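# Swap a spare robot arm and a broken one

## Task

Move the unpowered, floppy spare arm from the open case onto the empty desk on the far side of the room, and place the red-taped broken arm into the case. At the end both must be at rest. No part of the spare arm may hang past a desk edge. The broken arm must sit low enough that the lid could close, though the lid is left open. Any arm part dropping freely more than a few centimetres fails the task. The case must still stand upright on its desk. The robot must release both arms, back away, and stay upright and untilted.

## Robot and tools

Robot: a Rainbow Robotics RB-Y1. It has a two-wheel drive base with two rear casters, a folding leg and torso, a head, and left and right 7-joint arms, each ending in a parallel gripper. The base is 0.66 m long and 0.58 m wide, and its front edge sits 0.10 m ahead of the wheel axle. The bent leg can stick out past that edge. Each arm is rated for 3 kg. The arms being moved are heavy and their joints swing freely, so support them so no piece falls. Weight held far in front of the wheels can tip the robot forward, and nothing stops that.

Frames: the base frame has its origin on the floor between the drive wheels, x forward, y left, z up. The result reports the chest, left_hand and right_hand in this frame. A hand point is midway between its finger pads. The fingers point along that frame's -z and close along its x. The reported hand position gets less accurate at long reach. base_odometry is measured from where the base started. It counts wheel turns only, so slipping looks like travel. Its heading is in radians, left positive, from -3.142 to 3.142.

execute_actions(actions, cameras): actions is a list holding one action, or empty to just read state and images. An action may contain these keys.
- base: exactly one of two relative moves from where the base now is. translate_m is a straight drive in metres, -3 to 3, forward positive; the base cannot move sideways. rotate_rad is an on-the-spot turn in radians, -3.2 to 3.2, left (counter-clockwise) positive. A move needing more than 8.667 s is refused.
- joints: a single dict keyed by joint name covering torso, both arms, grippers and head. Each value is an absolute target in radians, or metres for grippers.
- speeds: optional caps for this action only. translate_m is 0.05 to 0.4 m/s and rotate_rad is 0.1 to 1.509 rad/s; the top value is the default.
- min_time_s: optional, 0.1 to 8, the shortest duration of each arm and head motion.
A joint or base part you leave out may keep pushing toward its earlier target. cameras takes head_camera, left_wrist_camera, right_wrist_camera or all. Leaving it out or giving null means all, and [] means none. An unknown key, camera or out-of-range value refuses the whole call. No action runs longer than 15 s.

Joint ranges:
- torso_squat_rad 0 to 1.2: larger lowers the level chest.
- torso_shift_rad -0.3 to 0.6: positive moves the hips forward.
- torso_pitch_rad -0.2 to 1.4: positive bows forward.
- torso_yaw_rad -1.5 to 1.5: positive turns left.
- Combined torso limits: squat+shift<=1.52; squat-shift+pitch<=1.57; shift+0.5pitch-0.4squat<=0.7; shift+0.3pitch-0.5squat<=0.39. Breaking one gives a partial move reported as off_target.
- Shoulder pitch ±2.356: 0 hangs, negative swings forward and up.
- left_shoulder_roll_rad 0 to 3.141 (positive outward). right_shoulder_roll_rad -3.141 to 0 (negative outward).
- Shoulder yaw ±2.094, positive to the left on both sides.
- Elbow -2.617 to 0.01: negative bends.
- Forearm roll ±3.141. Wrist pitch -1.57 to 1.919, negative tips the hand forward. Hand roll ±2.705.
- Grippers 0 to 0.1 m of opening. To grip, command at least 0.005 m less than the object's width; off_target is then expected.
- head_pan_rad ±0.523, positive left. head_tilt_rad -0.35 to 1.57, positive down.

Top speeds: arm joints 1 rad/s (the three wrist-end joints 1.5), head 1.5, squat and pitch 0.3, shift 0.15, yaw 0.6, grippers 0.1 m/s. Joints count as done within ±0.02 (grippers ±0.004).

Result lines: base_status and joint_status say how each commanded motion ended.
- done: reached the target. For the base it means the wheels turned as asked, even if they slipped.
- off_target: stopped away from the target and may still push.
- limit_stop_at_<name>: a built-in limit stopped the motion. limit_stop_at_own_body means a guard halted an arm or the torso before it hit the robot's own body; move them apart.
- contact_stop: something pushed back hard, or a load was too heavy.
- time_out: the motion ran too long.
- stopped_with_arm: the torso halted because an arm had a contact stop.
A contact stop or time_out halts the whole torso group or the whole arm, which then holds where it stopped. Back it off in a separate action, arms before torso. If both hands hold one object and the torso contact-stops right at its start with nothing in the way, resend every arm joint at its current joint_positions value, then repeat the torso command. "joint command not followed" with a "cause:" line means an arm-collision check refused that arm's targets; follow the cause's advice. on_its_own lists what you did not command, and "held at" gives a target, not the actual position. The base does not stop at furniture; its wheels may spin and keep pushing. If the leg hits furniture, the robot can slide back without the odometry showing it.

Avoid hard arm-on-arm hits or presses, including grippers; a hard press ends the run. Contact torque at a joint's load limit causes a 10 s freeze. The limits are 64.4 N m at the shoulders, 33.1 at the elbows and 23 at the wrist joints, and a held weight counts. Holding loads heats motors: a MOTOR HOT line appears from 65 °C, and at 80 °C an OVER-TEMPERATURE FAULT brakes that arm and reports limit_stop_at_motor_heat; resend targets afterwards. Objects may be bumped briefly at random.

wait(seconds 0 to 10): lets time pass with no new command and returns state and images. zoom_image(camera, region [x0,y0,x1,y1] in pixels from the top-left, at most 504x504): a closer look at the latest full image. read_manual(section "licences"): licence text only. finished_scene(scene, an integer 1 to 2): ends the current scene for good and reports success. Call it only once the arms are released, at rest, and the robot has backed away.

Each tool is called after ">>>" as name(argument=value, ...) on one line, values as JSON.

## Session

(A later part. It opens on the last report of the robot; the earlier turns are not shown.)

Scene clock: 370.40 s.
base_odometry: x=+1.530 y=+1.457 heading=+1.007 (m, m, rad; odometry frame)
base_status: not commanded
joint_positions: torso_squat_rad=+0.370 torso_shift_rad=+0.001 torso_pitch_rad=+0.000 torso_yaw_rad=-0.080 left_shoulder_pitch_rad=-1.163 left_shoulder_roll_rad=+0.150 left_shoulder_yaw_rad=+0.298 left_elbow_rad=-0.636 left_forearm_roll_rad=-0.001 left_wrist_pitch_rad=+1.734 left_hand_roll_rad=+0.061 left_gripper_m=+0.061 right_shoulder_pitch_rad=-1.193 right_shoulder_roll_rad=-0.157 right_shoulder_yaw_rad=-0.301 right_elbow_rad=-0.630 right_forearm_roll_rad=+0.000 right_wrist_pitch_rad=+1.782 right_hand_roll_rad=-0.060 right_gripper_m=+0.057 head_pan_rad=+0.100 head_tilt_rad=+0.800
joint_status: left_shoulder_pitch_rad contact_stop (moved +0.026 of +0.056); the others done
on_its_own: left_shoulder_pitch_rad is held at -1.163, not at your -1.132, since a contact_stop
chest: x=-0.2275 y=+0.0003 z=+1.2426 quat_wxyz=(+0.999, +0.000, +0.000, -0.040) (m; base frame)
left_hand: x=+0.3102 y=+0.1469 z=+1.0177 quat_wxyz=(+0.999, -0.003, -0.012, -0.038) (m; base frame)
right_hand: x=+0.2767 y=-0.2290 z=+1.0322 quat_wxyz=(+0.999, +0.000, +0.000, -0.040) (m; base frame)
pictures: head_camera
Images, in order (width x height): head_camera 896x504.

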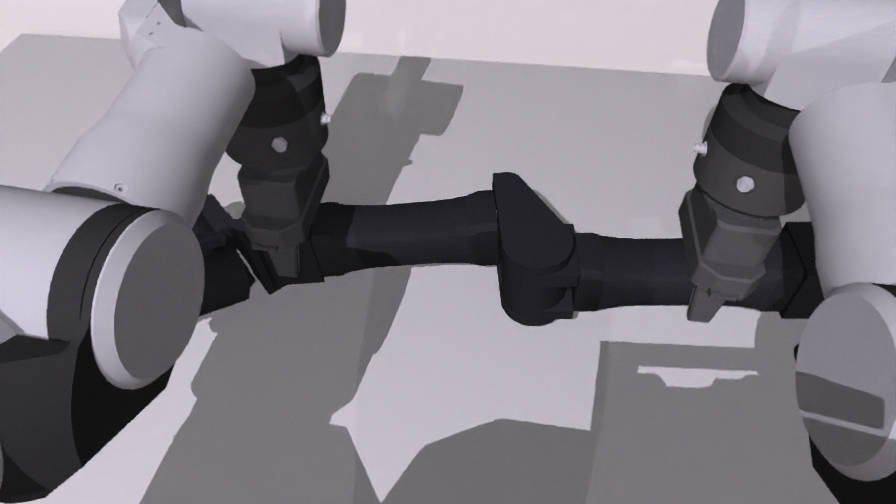

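>>> execute_actions(actions=[{"joints":{"left_gripper_m":0.1,"left_shoulder_pitch_rad":-1.17,"left_elbow_rad":-0.63}}], cameras=[])

>>> execute_actions(actions=[{"joints":{"right_gripper_m":0.1}}], cameras=["head_camera"])

>>> execute_actions(actions=[{"joints":{"torso_squat_rad":0,"torso_pitch_rad":-0.15}}], cameras=[])

>>> execute_actions(actions=[{"base":{"translate_m":-0.8},"joints":{"torso_yaw_rad":0,"head_pan_rad":0,"head_tilt_rad":0.6}}], cameras=["head_camera"])

Scene clock: 380.43 s.
base_odometry: x=+1.530 y=+1.457 heading=+1.007 (m, m, rad; odometry frame)
base_status: not commanded
joint_positions: torso_squat_rad=+0.370 torso_shift_rad=+0.001 torso_pitch_rad=+0.000 torso_yaw_rad=-0.080 left_shoulder_pitch_rad=-1.169 left_shoulder_roll_rad=+0.150 left_shoulder_yaw_rad=+0.298 left_elbow_rad=-0.630 left_forearm_roll_rad=-0.001 left_wrist_pitch_rad=+1.734 left_hand_roll_rad=+0.061 left_gripper_m=+0.099 right_shoulder_pitch_rad=-1.193 right_shoulder_roll_rad=-0.157 right_shoulder_yaw_rad=-0.301 right_elbow_rad=-0.630 right_forearm_roll_rad=+0.000 right_wrist_pitch_rad=+1.782 right_hand_roll_rad=-0.060 right_gripper_m=+0.057 head_pan_rad=+0.100 head_tilt_rad=+0.800
joint_status: all done
chest: x=-0.2275 y=+0.0003 z=+1.2426 quat_wxyz=(+0.999, +0.000, +0.000, -0.040) (m; base frame)
left_hand: x=+0.3106 y=+0.1458 z=+1.0193 quat_wxyz=(+0.999, -0.003, -0.012, -0.039) (m; base frame)
right_hand: x=+0.2766 y=-0.2291 z=+1.0321 quat_wxyz=(+0.999, +0.000, +0.000, -0.040) (m; base frame)
pictures: none
No camera images: the call's "cameras" was empty. Leave "cameras" out to get every camera's image.

Scene clock: 381.70 s.
base_odometry: x=+1.530 y=+1.457 heading=+1.007 (m, m, rad; odometry frame)
base_status: not commanded
joint_positions: torso_squat_rad=+0.370 torso_shift_rad=+0.001 torso_pitch_rad=+0.000 torso_yaw_rad=-0.080 left_shoulder_pitch_rad=-1.169 left_shoulder_roll_rad=+0.150 left_shoulder_yaw_rad=+0.298 left_elbow_rad=-0.630 left_forearm_roll_rad=-0.001 left_wrist_pitch_rad=+1.734 left_hand_roll_rad=+0.061 left_gripper_m=+0.099 right_shoulder_pitch_rad=-1.193 right_shoulder_roll_rad=-0.157 right_shoulder_yaw_rad=-0.301 right_elbow_rad=-0.630 right_forearm_roll_rad=+0.000 right_wrist_pitch_rad=+1.782 right_hand_roll_rad=-0.060 right_gripper_m=+0.100 head_pan_rad=+0.100 head_tilt_rad=+0.800
joint_status: all done
chest: x=-0.2275 y=+0.0003 z=+1.2426 quat_wxyz=(+0.999, +0.000, +0.000, -0.040) (m; base frame)
left_hand: x=+0.3106 y=+0.1458 z=+1.0193 quat_wxyz=(+0.999, -0.003, -0.012, -0.039) (m; base frame)
right_hand: x=+0.2767 y=-0.2291 z=+1.0322 quat_wxyz=(+0.999, +0.000, +0.000, -0.040) (m; base frame)
pictures: head_camera
Images, in order (width x height): head_camera 896x504.

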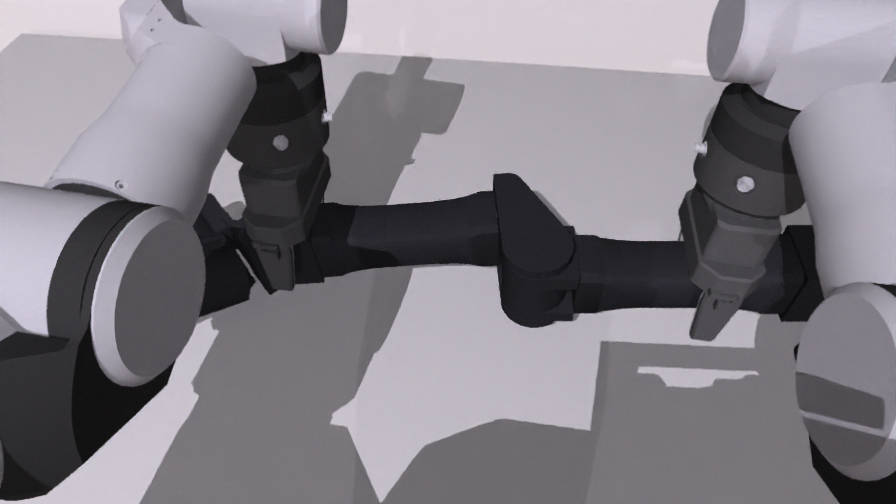

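Scene clock: 383.70 s.
base_odometry: x=+1.530 y=+1.457 heading=+1.007 (m, m, rad; odometry frame)
base_status: not commanded
joint_positions: torso_squat_rad=+0.000 torso_shift_rad=+0.001 torso_pitch_rad=-0.150 torso_yaw_rad=-0.080 left_shoulder_pitch_rad=-1.170 left_shoulder_roll_rad=+0.150 left_shoulder_yaw_rad=+0.298 left_elbow_rad=-0.630 left_forearm_roll_rad=-0.001 left_wrist_pitch_rad=+1.734 left_hand_roll_rad=+0.061 left_gripper_m=+0.099 right_shoulder_pitch_rad=-1.193 right_shoulder_roll_rad=-0.157 right_shoulder_yaw_rad=-0.301 right_elbow_rad=-0.630 right_forearm_roll_rad=+0.000 right_wrist_pitch_rad=+1.782 right_hand_roll_rad=-0.060 right_gripper_m=+0.100 head_pan_rad=+0.100 head_tilt_rad=+0.800
joint_status: all done
chest: x=-0.2738 y=+0.0003 z=+1.2865 quat_wxyz=(+0.996, +0.003, -0.075, -0.040) (m; base frame)
left_hand: x=+0.2916 y=+0.1458 z=+1.1463 quat_wxyz=(+0.995, +0.000, -0.087, -0.039) (m; base frame)
right_hand: x=+0.2562 y=-0.2291 z=+1.1540 quat_wxyz=(+0.996, +0.003, -0.075, -0.040) (m; base frame)
pictures: none
No camera images: the call's "cameras" was empty. Leave "cameras" out to get every camera's image.

Scene clock: 387.30 s.
base_odometry: x=+1.103 y=+0.781 heading=+1.006 (m, m, rad; odometry frame)
base_status: done
joint_positions: torso_squat_rad=+0.000 torso_shift_rad=+0.001 torso_pitch_rad=-0.150 torso_yaw_rad=+0.000 left_shoulder_pitch_rad=-1.170 left_shoulder_roll_rad=+0.150 left_shoulder_yaw_rad=+0.298 left_elbow_rad=-0.630 left_forearm_roll_rad=-0.001 left_wrist_pitch_rad=+1.734 left_hand_roll_rad=+0.061 left_gripper_m=+0.099 right_shoulder_pitch_rad=-1.193 right_shoulder_roll_rad=-0.157 right_shoulder_yaw_rad=-0.301 right_elbow_rad=-0.630 right_forearm_roll_rad=+0.000 right_wrist_pitch_rad=+1.782 right_hand_roll_rad=-0.060 right_gripper_m=+0.100 head_pan_rad=+0.000 head_tilt_rad=+0.600
joint_status: all done
chest: x=-0.2739 y=+0.0003 z=+1.2864 quat_wxyz=(+0.997, +0.000, -0.075, +0.000) (m; base frame)
left_hand: x=+0.2784 y=+0.1883 z=+1.1445 quat_wxyz=(+0.996, -0.002, -0.087, +0.001) (m; base frame)
right_hand: x=+0.2727 y=-0.1880 z=+1.1566 quat_wxyz=(+0.997, +0.000, -0.076, +0.000) (m; base frame)
pictures: head_camera
Images, in order (width x height): head_camera 896x504.

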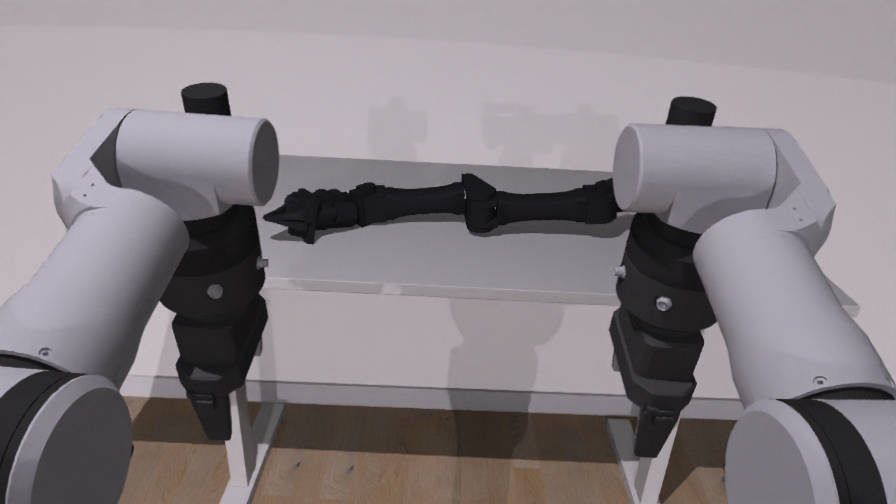

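>>> execute_actions(actions=[{"base":{"rotate_rad":2.31},"joints":{"left_shoulder_pitch_rad":-1.239,"left_shoulder_roll_rad":0.172,"left_shoulder_yaw_rad":0.307,"left_wrist_pitch_rad":1.83,"right_shoulder_pitch_rad":-1.239,"right_shoulder_roll_rad":-0.172,"right_shoulder_yaw_rad":-0.307,"right_wrist_pitch_rad":1.83}}], cameras=[])

>>> execute_actions(actions=[{"base":{"translate_m":1.78}}], cameras=[])

>>> execute_actions(actions=[{"base":{"rotate_rad":-0.74},"joints":{"torso_pitch_rad":0}}], cameras=["head_camera"])

Scene clock: 411.53 s.
base_odometry: x=+1.102 y=+0.781 heading=-2.968 (m, m, rad; odometry frame)
base_status: done
joint_positions: torso_squat_rad=+0.000 torso_shift_rad=+0.001 torso_pitch_rad=-0.150 torso_yaw_rad=+0.000 left_shoulder_pitch_rad=-1.239 left_shoulder_roll_rad=+0.172 left_shoulder_yaw_rad=+0.307 left_elbow_rad=-0.630 left_forearm_roll_rad=-0.001 left_wrist_pitch_rad=+1.830 left_hand_roll_rad=+0.061 left_gripper_m=+0.099 right_shoulder_pitch_rad=-1.239 right_shoulder_roll_rad=-0.172 right_shoulder_yaw_rad=-0.307 right_elbow_rad=-0.630 right_forearm_roll_rad=+0.000 right_wrist_pitch_rad=+1.830 right_hand_roll_rad=-0.060 right_gripper_m=+0.100 head_pan_rad=+0.000 head_tilt_rad=+0.600
joint_status: all done
chest: x=-0.2739 y=+0.0002 z=+1.2864 quat_wxyz=(+0.997, +0.000, -0.075, +0.000) (m; base frame)
left_hand: x=+0.2712 y=+0.1889 z=+1.1810 quat_wxyz=(+0.997, +0.001, -0.075, +0.000) (m; base frame)
right_hand: x=+0.2712 y=-0.1886 z=+1.1816 quat_wxyz=(+0.997, -0.001, -0.076, +0.000) (m; base frame)
pictures: none
No camera images: the call's "cameras" was empty. Leave "cameras" out to get every camera's image.

Scene clock: 417.33 s.
base_odometry: x=-0.651 y=+0.472 heading=-2.967 (m, m, rad; odometry frame)
base_status: done
joint_positions: torso_squat_rad=+0.000 torso_shift_rad=+0.001 torso_pitch_rad=-0.150 torso_yaw_rad=+0.000 left_shoulder_pitch_rad=-1.239 left_shoulder_roll_rad=+0.172 left_shoulder_yaw_rad=+0.307 left_elbow_rad=-0.630 left_forearm_roll_rad=-0.001 left_wrist_pitch_rad=+1.830 left_hand_roll_rad=+0.061 left_gripper_m=+0.099 right_shoulder_pitch_rad=-1.239 right_shoulder_roll_rad=-0.172 right_shoulder_yaw_rad=-0.307 right_elbow_rad=-0.630 right_forearm_roll_rad=+0.000 right_wrist_pitch_rad=+1.830 right_hand_roll_rad=-0.060 right_gripper_m=+0.100 head_pan_rad=+0.000 head_tilt_rad=+0.600
joint_status: not commanded
chest: x=-0.2737 y=+0.0002 z=+1.2865 quat_wxyz=(+0.997, +0.000, -0.075, +0.000) (m; base frame)
left_hand: x=+0.2713 y=+0.1889 z=+1.1809 quat_wxyz=(+0.997, +0.001, -0.075, +0.000) (m; base frame)
right_hand: x=+0.2713 y=-0.1886 z=+1.1815 quat_wxyz=(+0.997, -0.001, -0.076, +0.000) (m; base frame)
pictures: none
No camera images: the call's "cameras" was empty. Leave "cameras" out to get every camera's image.

Scene clock: 420.07 s.
base_odometry: x=-0.650 y=+0.471 heading=+2.577 (m, m, rad; odometry frame)
base_status: done
joint_positions: torso_squat_rad=+0.000 torso_shift_rad=+0.001 torso_pitch_rad=+0.000 torso_yaw_rad=+0.000 left_shoulder_pitch_rad=-1.239 left_shoulder_roll_rad=+0.172 left_shoulder_yaw_rad=+0.307 left_elbow_rad=-0.630 left_forearm_roll_rad=-0.001 left_wrist_pitch_rad=+1.830 left_hand_roll_rad=+0.061 left_gripper_m=+0.099 right_shoulder_pitch_rad=-1.239 right_shoulder_roll_rad=-0.172 right_shoulder_yaw_rad=-0.307 right_elbow_rad=-0.630 right_forearm_roll_rad=+0.000 right_wrist_pitch_rad=+1.830 right_hand_roll_rad=-0.060 right_gripper_m=+0.100 head_pan_rad=+0.000 head_tilt_rad=+0.600
joint_status: all done
chest: x=-0.2275 y=+0.0002 z=+1.2899 quat_wxyz=(+1.000, +0.000, +0.000, +0.000) (m; base frame)
left_hand: x=+0.2956 y=+0.1889 z=+1.1041 quat_wxyz=(+1.000, +0.001, +0.000, +0.000) (m; base frame)
right_hand: x=+0.2958 y=-0.1886 z=+1.1047 quat_wxyz=(+1.000, -0.001, -0.001, +0.000) (m; base frame)
pictures: head_camera
Images, in order (width x height): head_camera 896x504.

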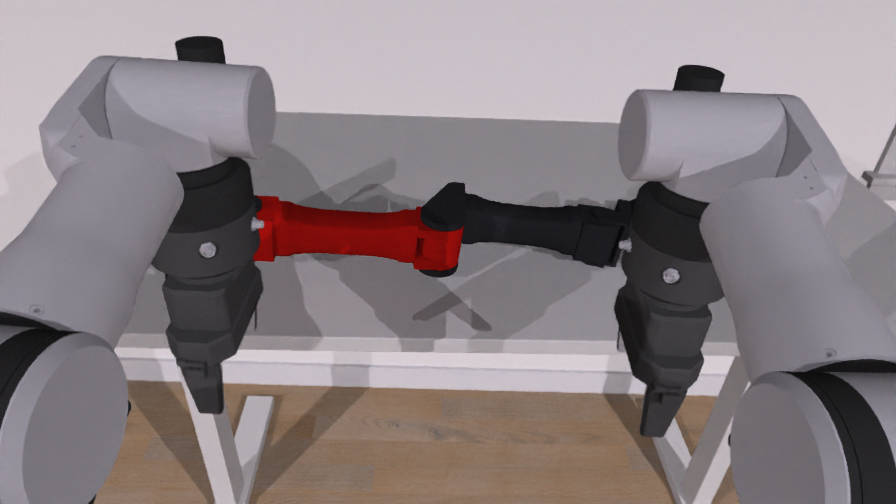

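>>> execute_actions(actions=[{"base":{"rotate_rad":-0.03},"joints":{"torso_pitch_rad":-0.08}}], cameras=[])

>>> execute_actions(actions=[{"base":{"translate_m":0.33},"joints":{"head_tilt_rad":0.9}}])

Scene clock: 434.23 s.
base_odometry: x=-0.650 y=+0.471 heading=+2.548 (m, m, rad; odometry frame)
base_status: done
joint_positions: torso_squat_rad=+0.000 torso_shift_rad=+0.001 torso_pitch_rad=-0.080 torso_yaw_rad=+0.000 left_shoulder_pitch_rad=-1.239 left_shoulder_roll_rad=+0.172 left_shoulder_yaw_rad=+0.307 left_elbow_rad=-0.630 left_forearm_roll_rad=-0.001 left_wrist_pitch_rad=+1.830 left_hand_roll_rad=+0.061 left_gripper_m=+0.099 right_shoulder_pitch_rad=-1.239 right_shoulder_roll_rad=-0.172 right_shoulder_yaw_rad=-0.307 right_elbow_rad=-0.630 right_forearm_roll_rad=+0.000 right_wrist_pitch_rad=+1.830 right_hand_roll_rad=-0.060 right_gripper_m=+0.100 head_pan_rad=+0.000 head_tilt_rad=+0.600
joint_status: all done
chest: x=-0.2523 y=+0.0002 z=+1.2889 quat_wxyz=(+0.999, +0.000, -0.040, +0.000) (m; base frame)
left_hand: x=+0.2840 y=+0.1889 z=+1.1455 quat_wxyz=(+0.999, +0.001, -0.040, +0.000) (m; base frame)
right_hand: x=+0.2841 y=-0.1886 z=+1.1462 quat_wxyz=(+0.999, -0.001, -0.041, +0.000) (m; base frame)
pictures: none
No camera images: the call's "cameras" was empty. Leave "cameras" out to get every camera's image.

Scene clock: 436.37 s.
base_odometry: x=-0.923 y=+0.656 heading=+2.547 (m, m, rad; odometry frame)
base_status: done
joint_positions: torso_squat_rad=+0.000 torso_shift_rad=+0.001 torso_pitch_rad=-0.080 torso_yaw_rad=+0.000 left_shoulder_pitch_rad=-1.239 left_shoulder_roll_rad=+0.172 left_shoulder_yaw_rad=+0.307 left_elbow_rad=-0.630 left_forearm_roll_rad=-0.001 left_wrist_pitch_rad=+1.830 left_hand_roll_rad=+0.061 left_gripper_m=+0.099 right_shoulder_pitch_rad=-1.239 right_shoulder_roll_rad=-0.172 right_shoulder_yaw_rad=-0.307 right_elbow_rad=-0.630 right_forearm_roll_rad=+0.000 right_wrist_pitch_rad=+1.830 right_hand_roll_rad=-0.060 right_gripper_m=+0.100 head_pan_rad=+0.000 head_tilt_rad=+0.900
joint_status: all done
chest: x=-0.2522 y=+0.0002 z=+1.2889 quat_wxyz=(+0.999, +0.000, -0.040, +0.000) (m; base frame)
left_hand: x=+0.2841 y=+0.1889 z=+1.1454 quat_wxyz=(+0.999, +0.001, -0.040, +0.000) (m; base frame)
right_hand: x=+0.2842 y=-0.1886 z=+1.1461 quat_wxyz=(+0.999, -0.001, -0.041, +0.000) (m; base frame)
pictures: head_camera, left_wrist_camera, right_wrist_camera
Images, in order (width x height): head_camera 896x504, left_wrist_camera 644x364, right_wrist_camera 644x364.

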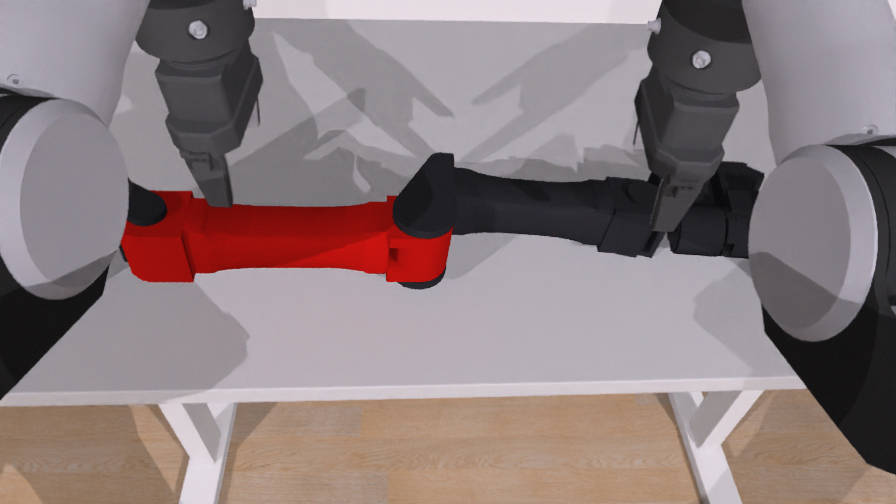

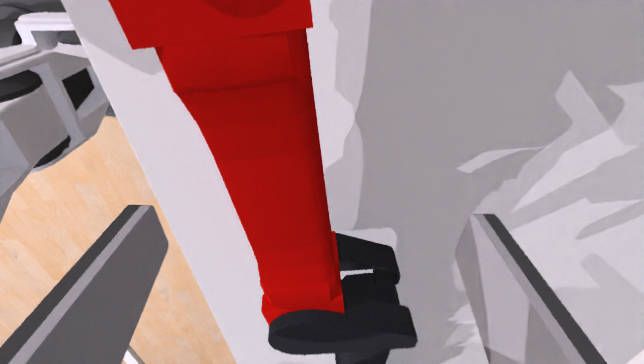

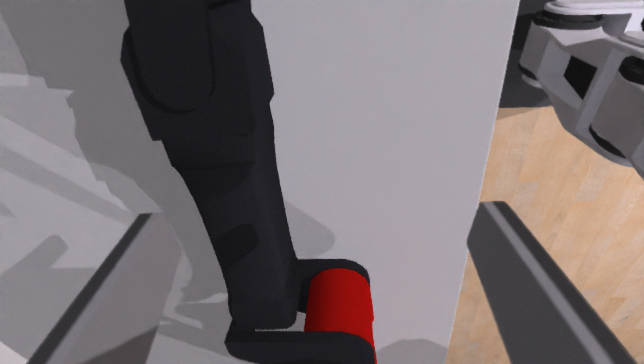

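>>> execute_actions(actions=[{"base":{"translate_m":-0.01},"joints":{"torso_pitch_rad":0,"left_wrist_pitch_rad":1.915,"right_wrist_pitch_rad":1.63}}])

Scene clock: 463.23 s.
base_odometry: x=-0.915 y=+0.651 heading=+2.547 (m, m, rad; odometry frame)
base_status: done
joint_positions: torso_squat_rad=+0.000 torso_shift_rad=+0.001 torso_pitch_rad=+0.000 torso_yaw_rad=+0.000 left_shoulder_pitch_rad=-1.239 left_shoulder_roll_rad=+0.172 left_shoulder_yaw_rad=+0.307 left_elbow_rad=-0.630 left_forearm_roll_rad=-0.001 left_wrist_pitch_rad=+1.915 left_hand_roll_rad=+0.061 left_gripper_m=+0.099 right_shoulder_pitch_rad=-1.239 right_shoulder_roll_rad=-0.172 right_shoulder_yaw_rad=-0.307 right_elbow_rad=-0.630 right_forearm_roll_rad=+0.000 right_wrist_pitch_rad=+1.630 right_hand_roll_rad=-0.060 right_gripper_m=+0.100 head_pan_rad=+0.000 head_tilt_rad=+0.900
joint_status: all done
chest: x=-0.2275 y=+0.0002 z=+1.2899 quat_wxyz=(+1.000, +0.000, +0.000, +0.000) (m; base frame)
left_hand: x=+0.2761 y=+0.1901 z=+1.1049 quat_wxyz=(+0.999, +0.003, +0.042, +0.000) (m; base frame)
right_hand: x=+0.3415 y=-0.1858 z=+1.1093 quat_wxyz=(+0.995, +0.005, -0.100, +0.000) (m; base frame)
pictures: head_camera, left_wrist_camera, right_wrist_camera
Images, in order (width x height): head_camera 896x504, left_wrist_camera 644x364, right_wrist_camera 644x364.

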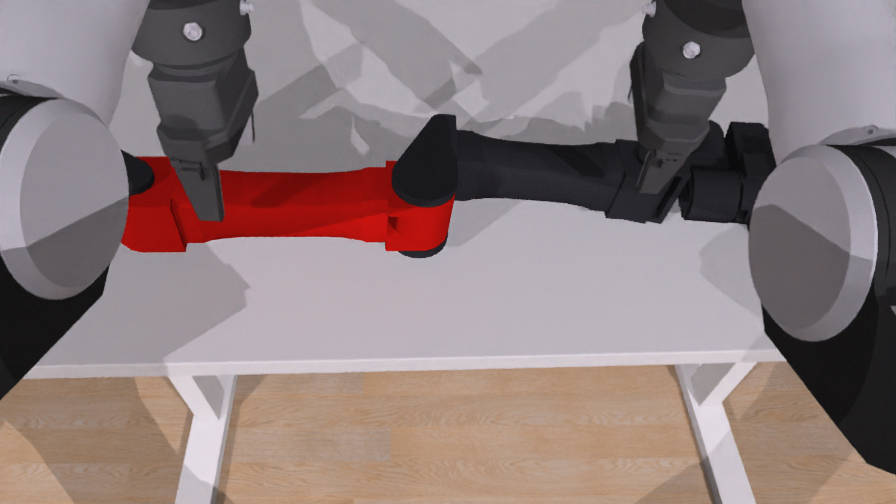

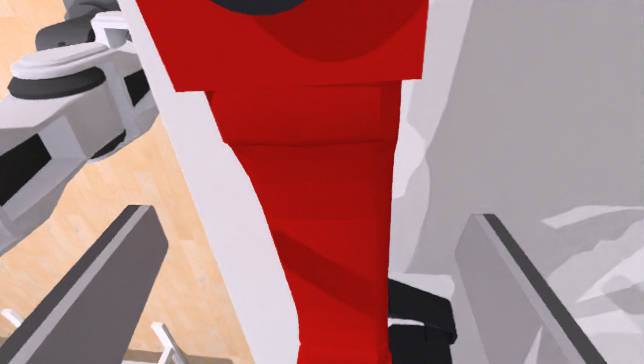

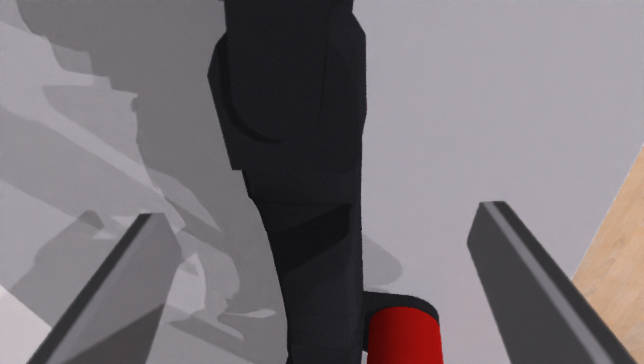

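>>> execute_actions(actions=[{"base":{"translate_m":0.005},"joints":{"right_shoulder_pitch_rad":-1.2,"right_shoulder_roll_rad":-0.159,"right_shoulder_yaw_rad":-0.302,"right_wrist_pitch_rad":1.51}}], cameras=[])

>>> execute_actions(actions=[{"joints":{"torso_squat_rad":0.36}}])

Scene clock: 472.20 s.
base_odometry: x=-0.919 y=+0.653 heading=+2.547 (m, m, rad; odometry frame)
base_status: done
joint_positions: torso_squat_rad=+0.000 torso_shift_rad=+0.001 torso_pitch_rad=+0.000 torso_yaw_rad=+0.000 left_shoulder_pitch_rad=-1.239 left_shoulder_roll_rad=+0.172 left_shoulder_yaw_rad=+0.307 left_elbow_rad=-0.630 left_forearm_roll_rad=-0.001 left_wrist_pitch_rad=+1.915 left_hand_roll_rad=+0.061 left_gripper_m=+0.099 right_shoulder_pitch_rad=-1.200 right_shoulder_roll_rad=-0.159 right_shoulder_yaw_rad=-0.302 right_elbow_rad=-0.630 right_forearm_roll_rad=+0.000 right_wrist_pitch_rad=+1.510 right_hand_roll_rad=-0.060 right_gripper_m=+0.100 head_pan_rad=+0.000 head_tilt_rad=+0.900
joint_status: all done
chest: x=-0.2276 y=+0.0002 z=+1.2899 quat_wxyz=(+1.000, +0.000, +0.000, +0.000) (m; base frame)
left_hand: x=+0.2760 y=+0.1901 z=+1.1049 quat_wxyz=(+0.999, +0.003, +0.042, +0.000) (m; base frame)
right_hand: x=+0.3573 y=-0.1843 z=+1.0926 quat_wxyz=(+0.990, +0.009, -0.140, +0.000) (m; base frame)
pictures: none
No camera images: the call's "cameras" was empty. Leave "cameras" out to get every camera's image.

Scene clock: 474.17 s.
base_odometry: x=-0.919 y=+0.653 heading=+2.547 (m, m, rad; odometry frame)
base_status: not commanded
joint_positions: torso_squat_rad=+0.360 torso_shift_rad=+0.001 torso_pitch_rad=+0.000 torso_yaw_rad=+0.000 left_shoulder_pitch_rad=-1.239 left_shoulder_roll_rad=+0.172 left_shoulder_yaw_rad=+0.307 left_elbow_rad=-0.630 left_forearm_roll_rad=-0.001 left_wrist_pitch_rad=+1.915 left_hand_roll_rad=+0.061 left_gripper_m=+0.099 right_shoulder_pitch_rad=-1.200 right_shoulder_roll_rad=-0.159 right_shoulder_yaw_rad=-0.302 right_elbow_rad=-0.630 right_forearm_roll_rad=+0.000 right_wrist_pitch_rad=+1.510 right_hand_roll_rad=-0.060 right_gripper_m=+0.100 head_pan_rad=+0.000 head_tilt_rad=+0.900
joint_status: all done
chest: x=-0.2277 y=+0.0002 z=+1.2451 quat_wxyz=(+1.000, +0.000, +0.000, +0.000) (m; base frame)
left_hand: x=+0.2759 y=+0.1901 z=+1.0601 quat_wxyz=(+0.999, +0.003, +0.042, +0.000) (m; base frame)
right_hand: x=+0.3572 y=-0.1843 z=+1.0478 quat_wxyz=(+0.990, +0.009, -0.140, +0.000) (m; base frame)
pictures: head_camera, left_wrist_camera, right_wrist_camera
Images, in order (width x height): head_camera 896x504, left_wrist_camera 644x364, right_wrist_camera 644x364.

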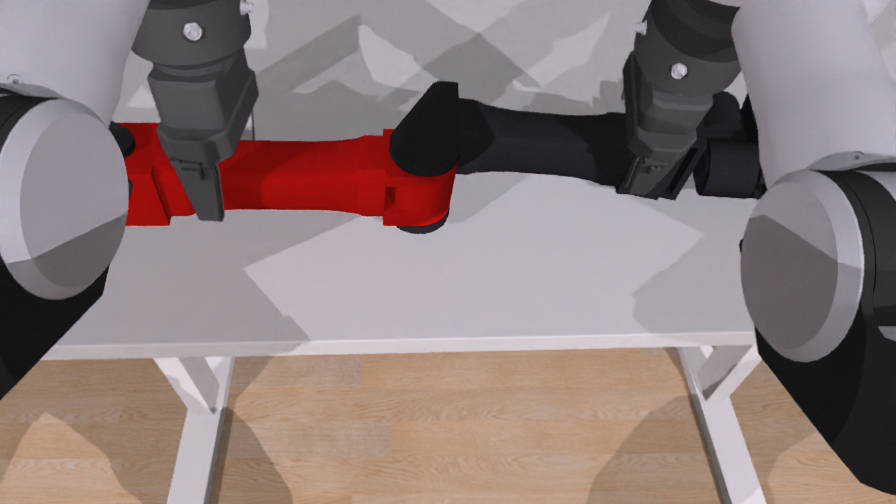

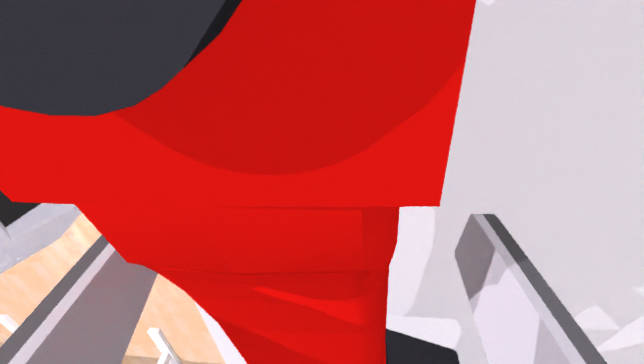

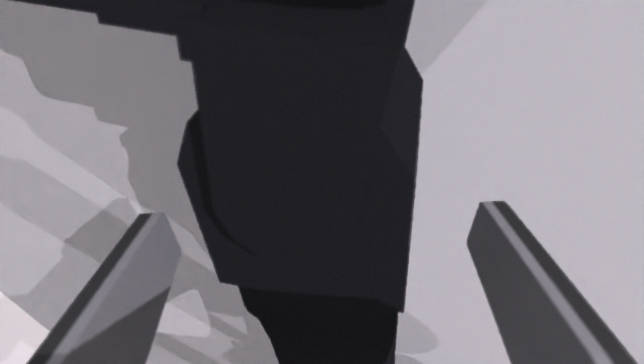

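>>> execute_actions(actions=[{"joints":{"torso_squat_rad":0.44,"right_shoulder_pitch_rad":-1.181,"right_shoulder_roll_rad":-0.153,"right_shoulder_yaw_rad":-0.30,"right_wrist_pitch_rad":1.49},"min_time_s":1}])

>>> execute_actions(actions=[{"joints":{"left_gripper_m":0.02,"right_gripper_m":0.02}}])

Scene clock: 485.97 s.
base_odometry: x=-0.919 y=+0.653 heading=+2.547 (m, m, rad; odometry frame)
base_status: not commanded
joint_positions: torso_squat_rad=+0.440 torso_shift_rad=+0.001 torso_pitch_rad=+0.000 torso_yaw_rad=+0.000 left_shoulder_pitch_rad=-1.239 left_shoulder_roll_rad=+0.172 left_shoulder_yaw_rad=+0.307 left_elbow_rad=-0.630 left_forearm_roll_rad=-0.001 left_wrist_pitch_rad=+1.915 left_hand_roll_rad=+0.061 left_gripper_m=+0.099 right_shoulder_pitch_rad=-1.181 right_shoulder_roll_rad=-0.153 right_shoulder_yaw_rad=-0.301 right_elbow_rad=-0.630 right_forearm_roll_rad=+0.000 right_wrist_pitch_rad=+1.490 right_hand_roll_rad=-0.060 right_gripper_m=+0.100 head_pan_rad=+0.000 head_tilt_rad=+0.900
joint_status: all done
chest: x=-0.2277 y=+0.0002 z=+1.2233 quat_wxyz=(+1.000, +0.000, +0.000, +0.000) (m; base frame)
left_hand: x=+0.2759 y=+0.1901 z=+1.0383 quat_wxyz=(+0.999, +0.003, +0.042, +0.000) (m; base frame)
right_hand: x=+0.3562 y=-0.1842 z=+1.0159 quat_wxyz=(+0.990, +0.010, -0.140, +0.000) (m; base frame)
pictures: head_camera, left_wrist_camera, right_wrist_camera
Images, in order (width x height): head_camera 896x504, left_wrist_camera 644x364, right_wrist_camera 644x364.

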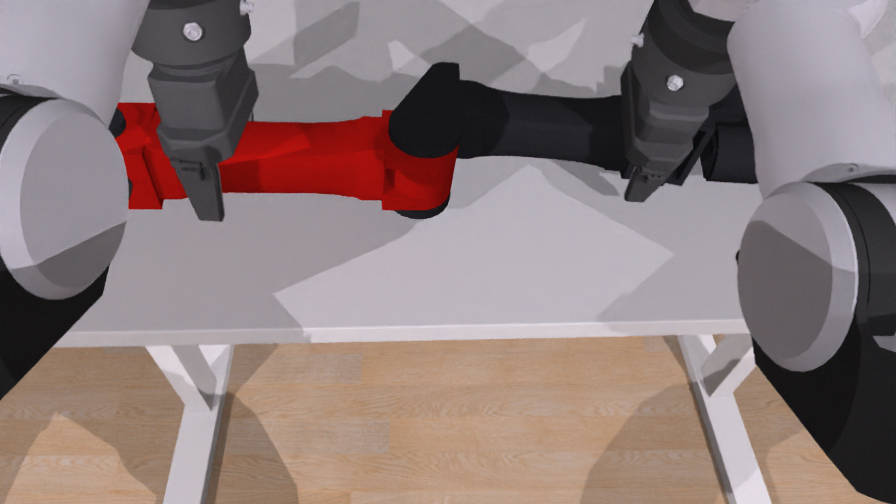

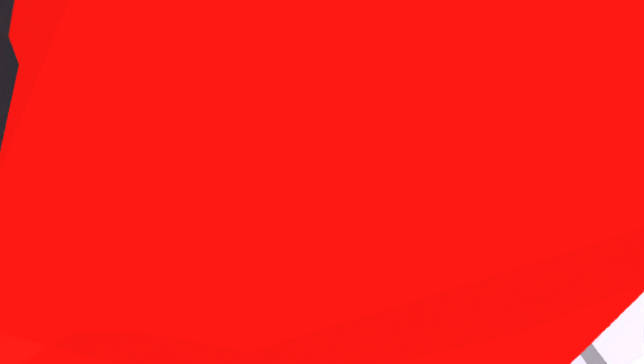

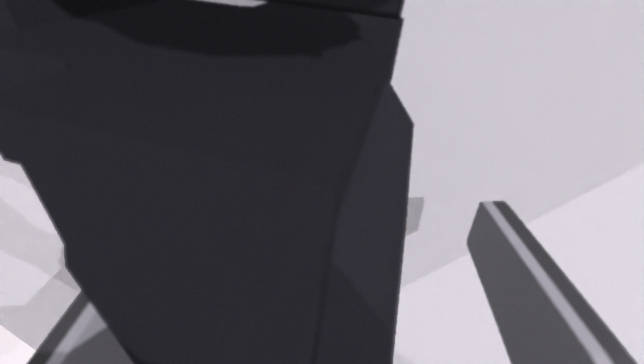

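Scene clock: 487.23 s.
base_odometry: x=-0.919 y=+0.653 heading=+2.547 (m, m, rad; odometry frame)
base_status: not commanded
joint_positions: torso_squat_rad=+0.440 torso_shift_rad=+0.001 torso_pitch_rad=+0.000 torso_yaw_rad=+0.000 left_shoulder_pitch_rad=-1.238 left_shoulder_roll_rad=+0.173 left_shoulder_yaw_rad=+0.307 left_elbow_rad=-0.630 left_forearm_roll_rad=-0.001 left_wrist_pitch_rad=+1.915 left_hand_roll_rad=+0.061 left_gripper_m=+0.057 right_shoulder_pitch_rad=-1.183 right_shoulder_roll_rad=-0.155 right_shoulder_yaw_rad=-0.301 right_elbow_rad=-0.631 right_forearm_roll_rad=+0.000 right_wrist_pitch_rad=+1.490 right_hand_roll_rad=-0.060 right_gripper_m=+0.070 head_pan_rad=+0.000 head_tilt_rad=+0.900
joint_status: left_gripper_m off_target (ended at +0.057, target +0.020); right_gripper_m off_target (ended at +0.070, target +0.020)
chest: x=-0.2278 y=+0.0002 z=+1.2232 quat_wxyz=(+1.000, +0.000, +0.000, +0.000) (m; base frame)
left_hand: x=+0.2757 y=+0.1906 z=+1.0383 quat_wxyz=(+0.999, +0.003, +0.042, +0.001) (m; base frame)
right_hand: x=+0.3570 y=-0.1848 z=+1.0174 quat_wxyz=(+0.990, +0.009, -0.142, -0.001) (m; base frame)
pictures: head_camera, left_wrist_camera, right_wrist_camera
Images, in order (width x height): head_camera 896x504, left_wrist_camera 644x364, right_wrist_camera 644x364.

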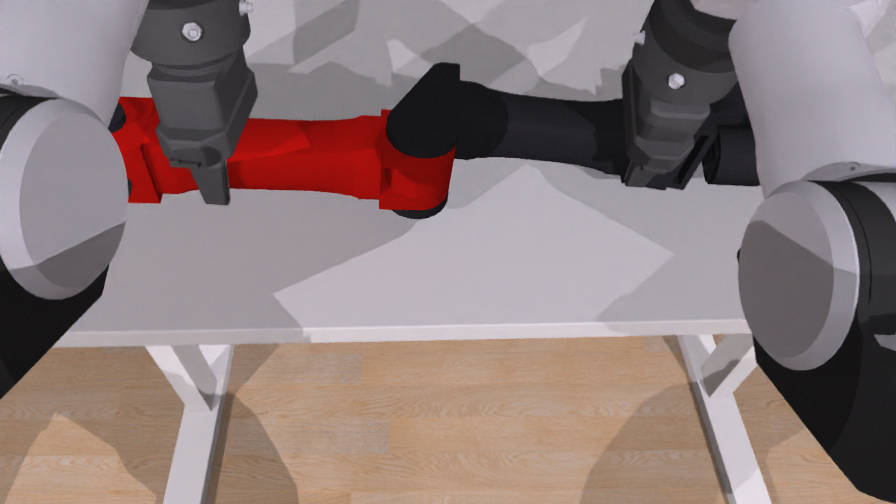

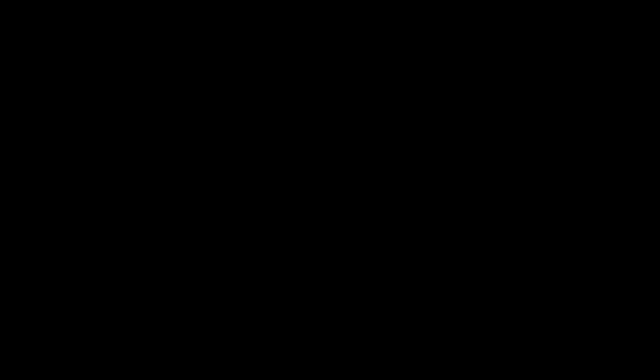

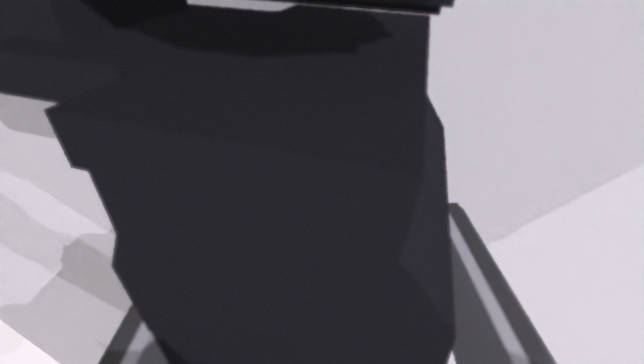

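>>> execute_actions(actions=[{"joints":{"torso_squat_rad":0.3}}], cameras=["head_camera","right_wrist_camera"])

Scene clock: 492.90 s.
base_odometry: x=-0.919 y=+0.653 heading=+2.547 (m, m, rad; odometry frame)
base_status: not commanded
joint_positions: torso_squat_rad=+0.300 torso_shift_rad=+0.001 torso_pitch_rad=+0.002 torso_yaw_rad=+0.000 left_shoulder_pitch_rad=-1.235 left_shoulder_roll_rad=+0.172 left_shoulder_yaw_rad=+0.307 left_elbow_rad=-0.628 left_forearm_roll_rad=-0.001 left_wrist_pitch_rad=+1.915 left_hand_roll_rad=+0.061 left_gripper_m=+0.057 right_shoulder_pitch_rad=-1.179 right_shoulder_roll_rad=-0.154 right_shoulder_yaw_rad=-0.301 right_elbow_rad=-0.629 right_forearm_roll_rad=+0.000 right_wrist_pitch_rad=+1.490 right_hand_roll_rad=-0.060 right_gripper_m=+0.069 head_pan_rad=+0.000 head_tilt_rad=+0.900
joint_status: all done
chest: x=-0.2266 y=+0.0002 z=+1.2587 quat_wxyz=(+1.000, +0.000, +0.001, +0.000) (m; base frame)
left_hand: x=+0.2754 y=+0.1907 z=+1.0706 quat_wxyz=(+0.999, +0.003, +0.046, +0.001) (m; base frame)
right_hand: x=+0.3558 y=-0.1850 z=+1.0482 quat_wxyz=(+0.991, +0.009, -0.137, -0.001) (m; base frame)
pictures: head_camera, right_wrist_camera
Images, in order (width x height): head_camera 896x504, right_wrist_camera 644x364.

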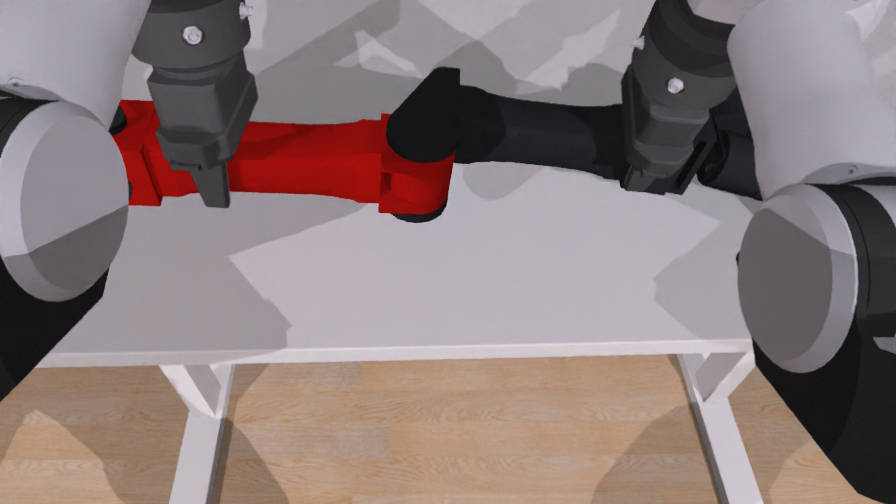

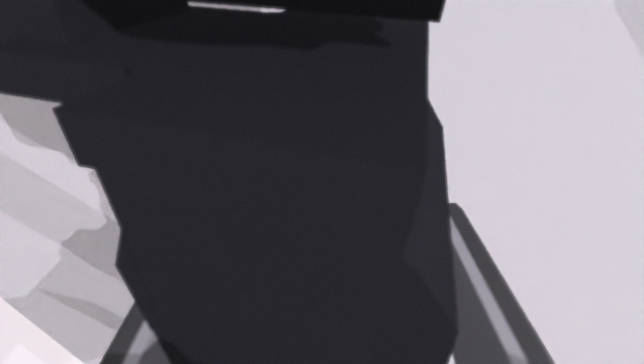

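>>> execute_actions(actions=[{"joints":{"torso_squat_rad":0.0,"torso_pitch_rad":-0.1,"head_pan_rad":-0.3,"head_tilt_rad":1.0}}], cameras=["head_camera","right_wrist_camera"])

>>> execute_actions(actions=[{"joints":{"torso_pitch_rad":-0.2}}], cameras=["head_camera","right_wrist_camera"])

Scene clock: 501.47 s.
base_odometry: x=-0.919 y=+0.653 heading=+2.547 (m, m, rad; odometry frame)
base_status: not commanded
joint_positions: torso_squat_rad=+0.000 torso_shift_rad=+0.001 torso_pitch_rad=-0.098 torso_yaw_rad=+0.000 left_shoulder_pitch_rad=-1.235 left_shoulder_roll_rad=+0.172 left_shoulder_yaw_rad=+0.307 left_elbow_rad=-0.628 left_forearm_roll_rad=-0.001 left_wrist_pitch_rad=+1.915 left_hand_roll_rad=+0.061 left_gripper_m=+0.057 right_shoulder_pitch_rad=-1.178 right_shoulder_roll_rad=-0.153 right_shoulder_yaw_rad=-0.301 right_elbow_rad=-0.628 right_forearm_roll_rad=+0.000 right_wrist_pitch_rad=+1.491 right_hand_roll_rad=-0.060 right_gripper_m=+0.069 head_pan_rad=-0.300 head_tilt_rad=+1.000
joint_status: all done
chest: x=-0.2574 y=+0.0002 z=+1.2884 quat_wxyz=(+0.999, +0.000, -0.049, +0.000) (m; base frame)
left_hand: x=+0.2608 y=+0.1908 z=+1.1513 quat_wxyz=(+1.000, +0.003, -0.004, +0.001) (m; base frame)
right_hand: x=+0.3427 y=-0.1851 z=+1.1364 quat_wxyz=(+0.983, +0.009, -0.185, -0.001) (m; base frame)
pictures: head_camera, right_wrist_camera
Images, in order (width x height): head_camera 896x504, right_wrist_camera 644x364.

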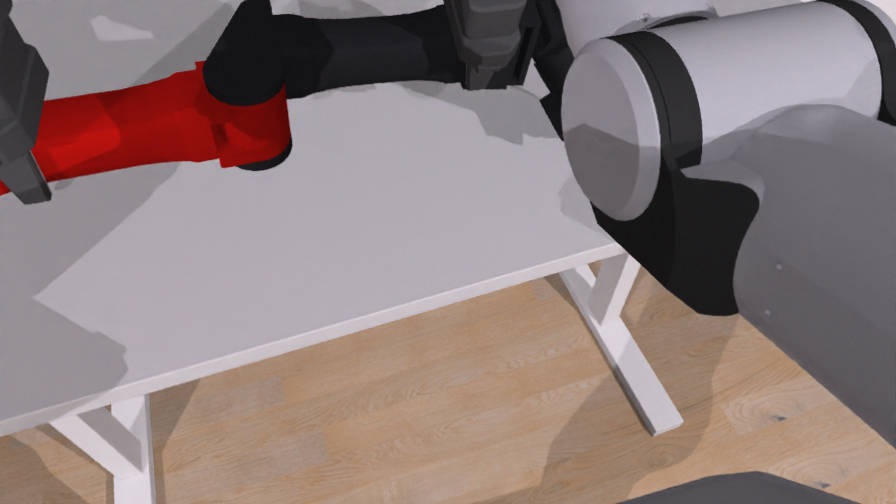

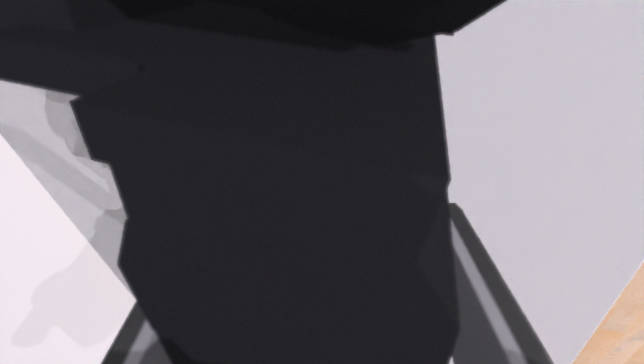

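Scene clock: 502.73 s.
base_odometry: x=-0.919 y=+0.653 heading=+2.547 (m, m, rad; odometry frame)
base_status: not commanded
joint_positions: torso_squat_rad=+0.000 torso_shift_rad=+0.001 torso_pitch_rad=-0.198 torso_yaw_rad=+0.000 left_shoulder_pitch_rad=-1.235 left_shoulder_roll_rad=+0.172 left_shoulder_yaw_rad=+0.307 left_elbow_rad=-0.628 left_forearm_roll_rad=-0.001 left_wrist_pitch_rad=+1.915 left_hand_roll_rad=+0.061 left_gripper_m=+0.059 right_shoulder_pitch_rad=-1.177 right_shoulder_roll_rad=-0.153 right_shoulder_yaw_rad=-0.300 right_elbow_rad=-0.628 right_forearm_roll_rad=+0.000 right_wrist_pitch_rad=+1.491 right_hand_roll_rad=-0.060 right_gripper_m=+0.062 head_pan_rad=-0.300 head_tilt_rad=+1.000
joint_status: all done
on_its_own: right_gripper_m moved -0.007 toward your old target +0.020
chest: x=-0.2881 y=+0.0002 z=+1.2839 quat_wxyz=(+0.995, +0.000, -0.099, +0.000) (m; base frame)
left_hand: x=+0.2414 y=+0.1910 z=+1.1994 quat_wxyz=(+0.998, +0.003, -0.055, +0.002) (m; base frame)
right_hand: x=+0.3240 y=-0.1850 z=+1.1918 quat_wxyz=(+0.972, +0.009, -0.233, +0.000) (m; base frame)
pictures: head_camera, right_wrist_camera
Images, in order (width x height): head_camera 896x504, right_wrist_camera 644x364.

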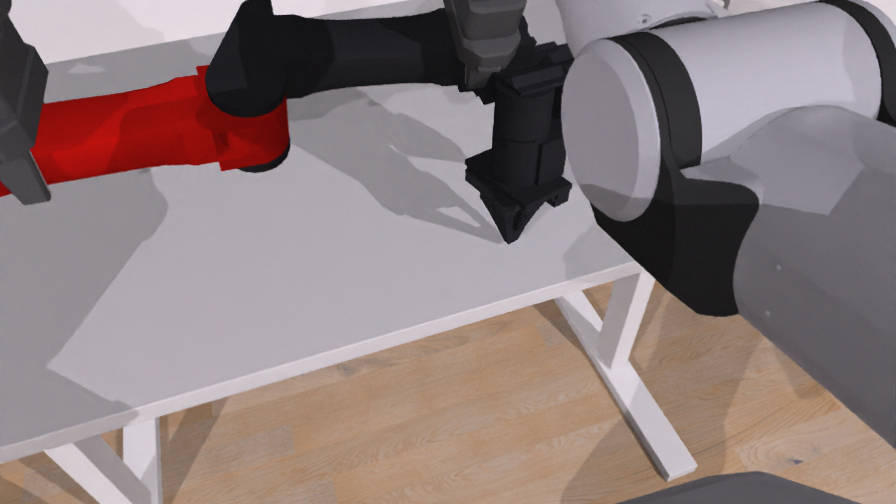

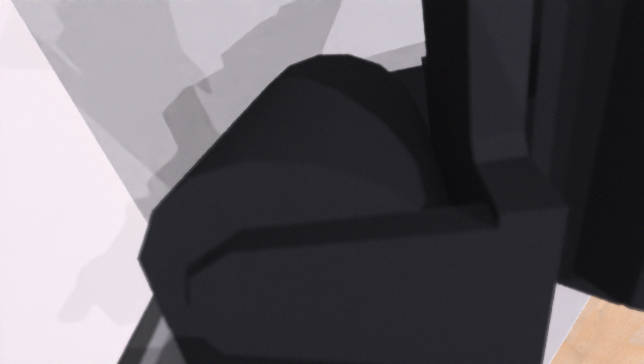

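>>> execute_actions(actions=[{"joints":{"left_shoulder_pitch_rad":-1.315,"left_shoulder_roll_rad":0.198,"left_shoulder_yaw_rad":0.316,"right_shoulder_pitch_rad":-1.257,"right_shoulder_roll_rad":-0.179,"right_shoulder_yaw_rad":-0.309},"min_time_s":2}], cameras=["head_camera","right_wrist_camera"])

Scene clock: 511.80 s.
base_odometry: x=-0.919 y=+0.653 heading=+2.547 (m, m, rad; odometry frame)
base_status: not commanded
joint_positions: torso_squat_rad=+0.000 torso_shift_rad=+0.001 torso_pitch_rad=-0.198 torso_yaw_rad=+0.000 left_shoulder_pitch_rad=-1.310 left_shoulder_roll_rad=+0.198 left_shoulder_yaw_rad=+0.316 left_elbow_rad=-0.628 left_forearm_roll_rad=-0.001 left_wrist_pitch_rad=+1.915 left_hand_roll_rad=+0.061 left_gripper_m=+0.059 right_shoulder_pitch_rad=-1.253 right_shoulder_roll_rad=-0.179 right_shoulder_yaw_rad=-0.309 right_elbow_rad=-0.628 right_forearm_roll_rad=+0.000 right_wrist_pitch_rad=+1.491 right_hand_roll_rad=-0.060 right_gripper_m=+0.062 head_pan_rad=-0.300 head_tilt_rad=+1.000
joint_status: all done
chest: x=-0.2881 y=+0.0002 z=+1.2839 quat_wxyz=(+0.995, +0.000, -0.099, +0.000) (m; base frame)
left_hand: x=+0.2525 y=+0.1909 z=+1.2428 quat_wxyz=(+0.996, +0.003, -0.094, +0.002) (m; base frame)
right_hand: x=+0.3355 y=-0.1852 z=+1.2418 quat_wxyz=(+0.962, +0.009, -0.272, +0.000) (m; base frame)
pictures: head_camera, right_wrist_camera
Images, in order (width x height): head_camera 896x504, right_wrist_camera 644x364.

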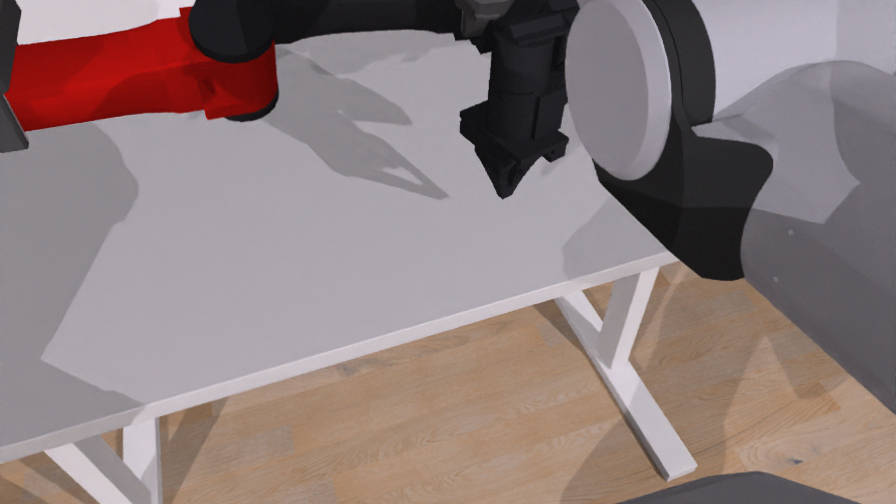

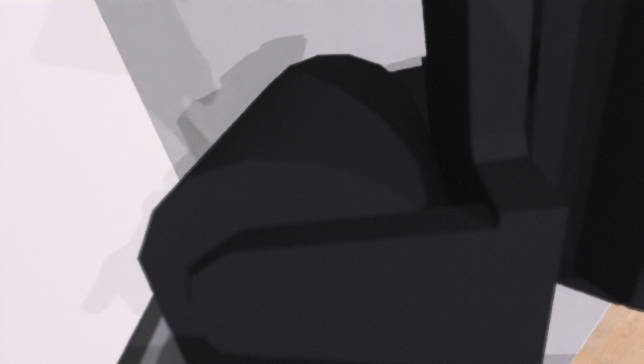

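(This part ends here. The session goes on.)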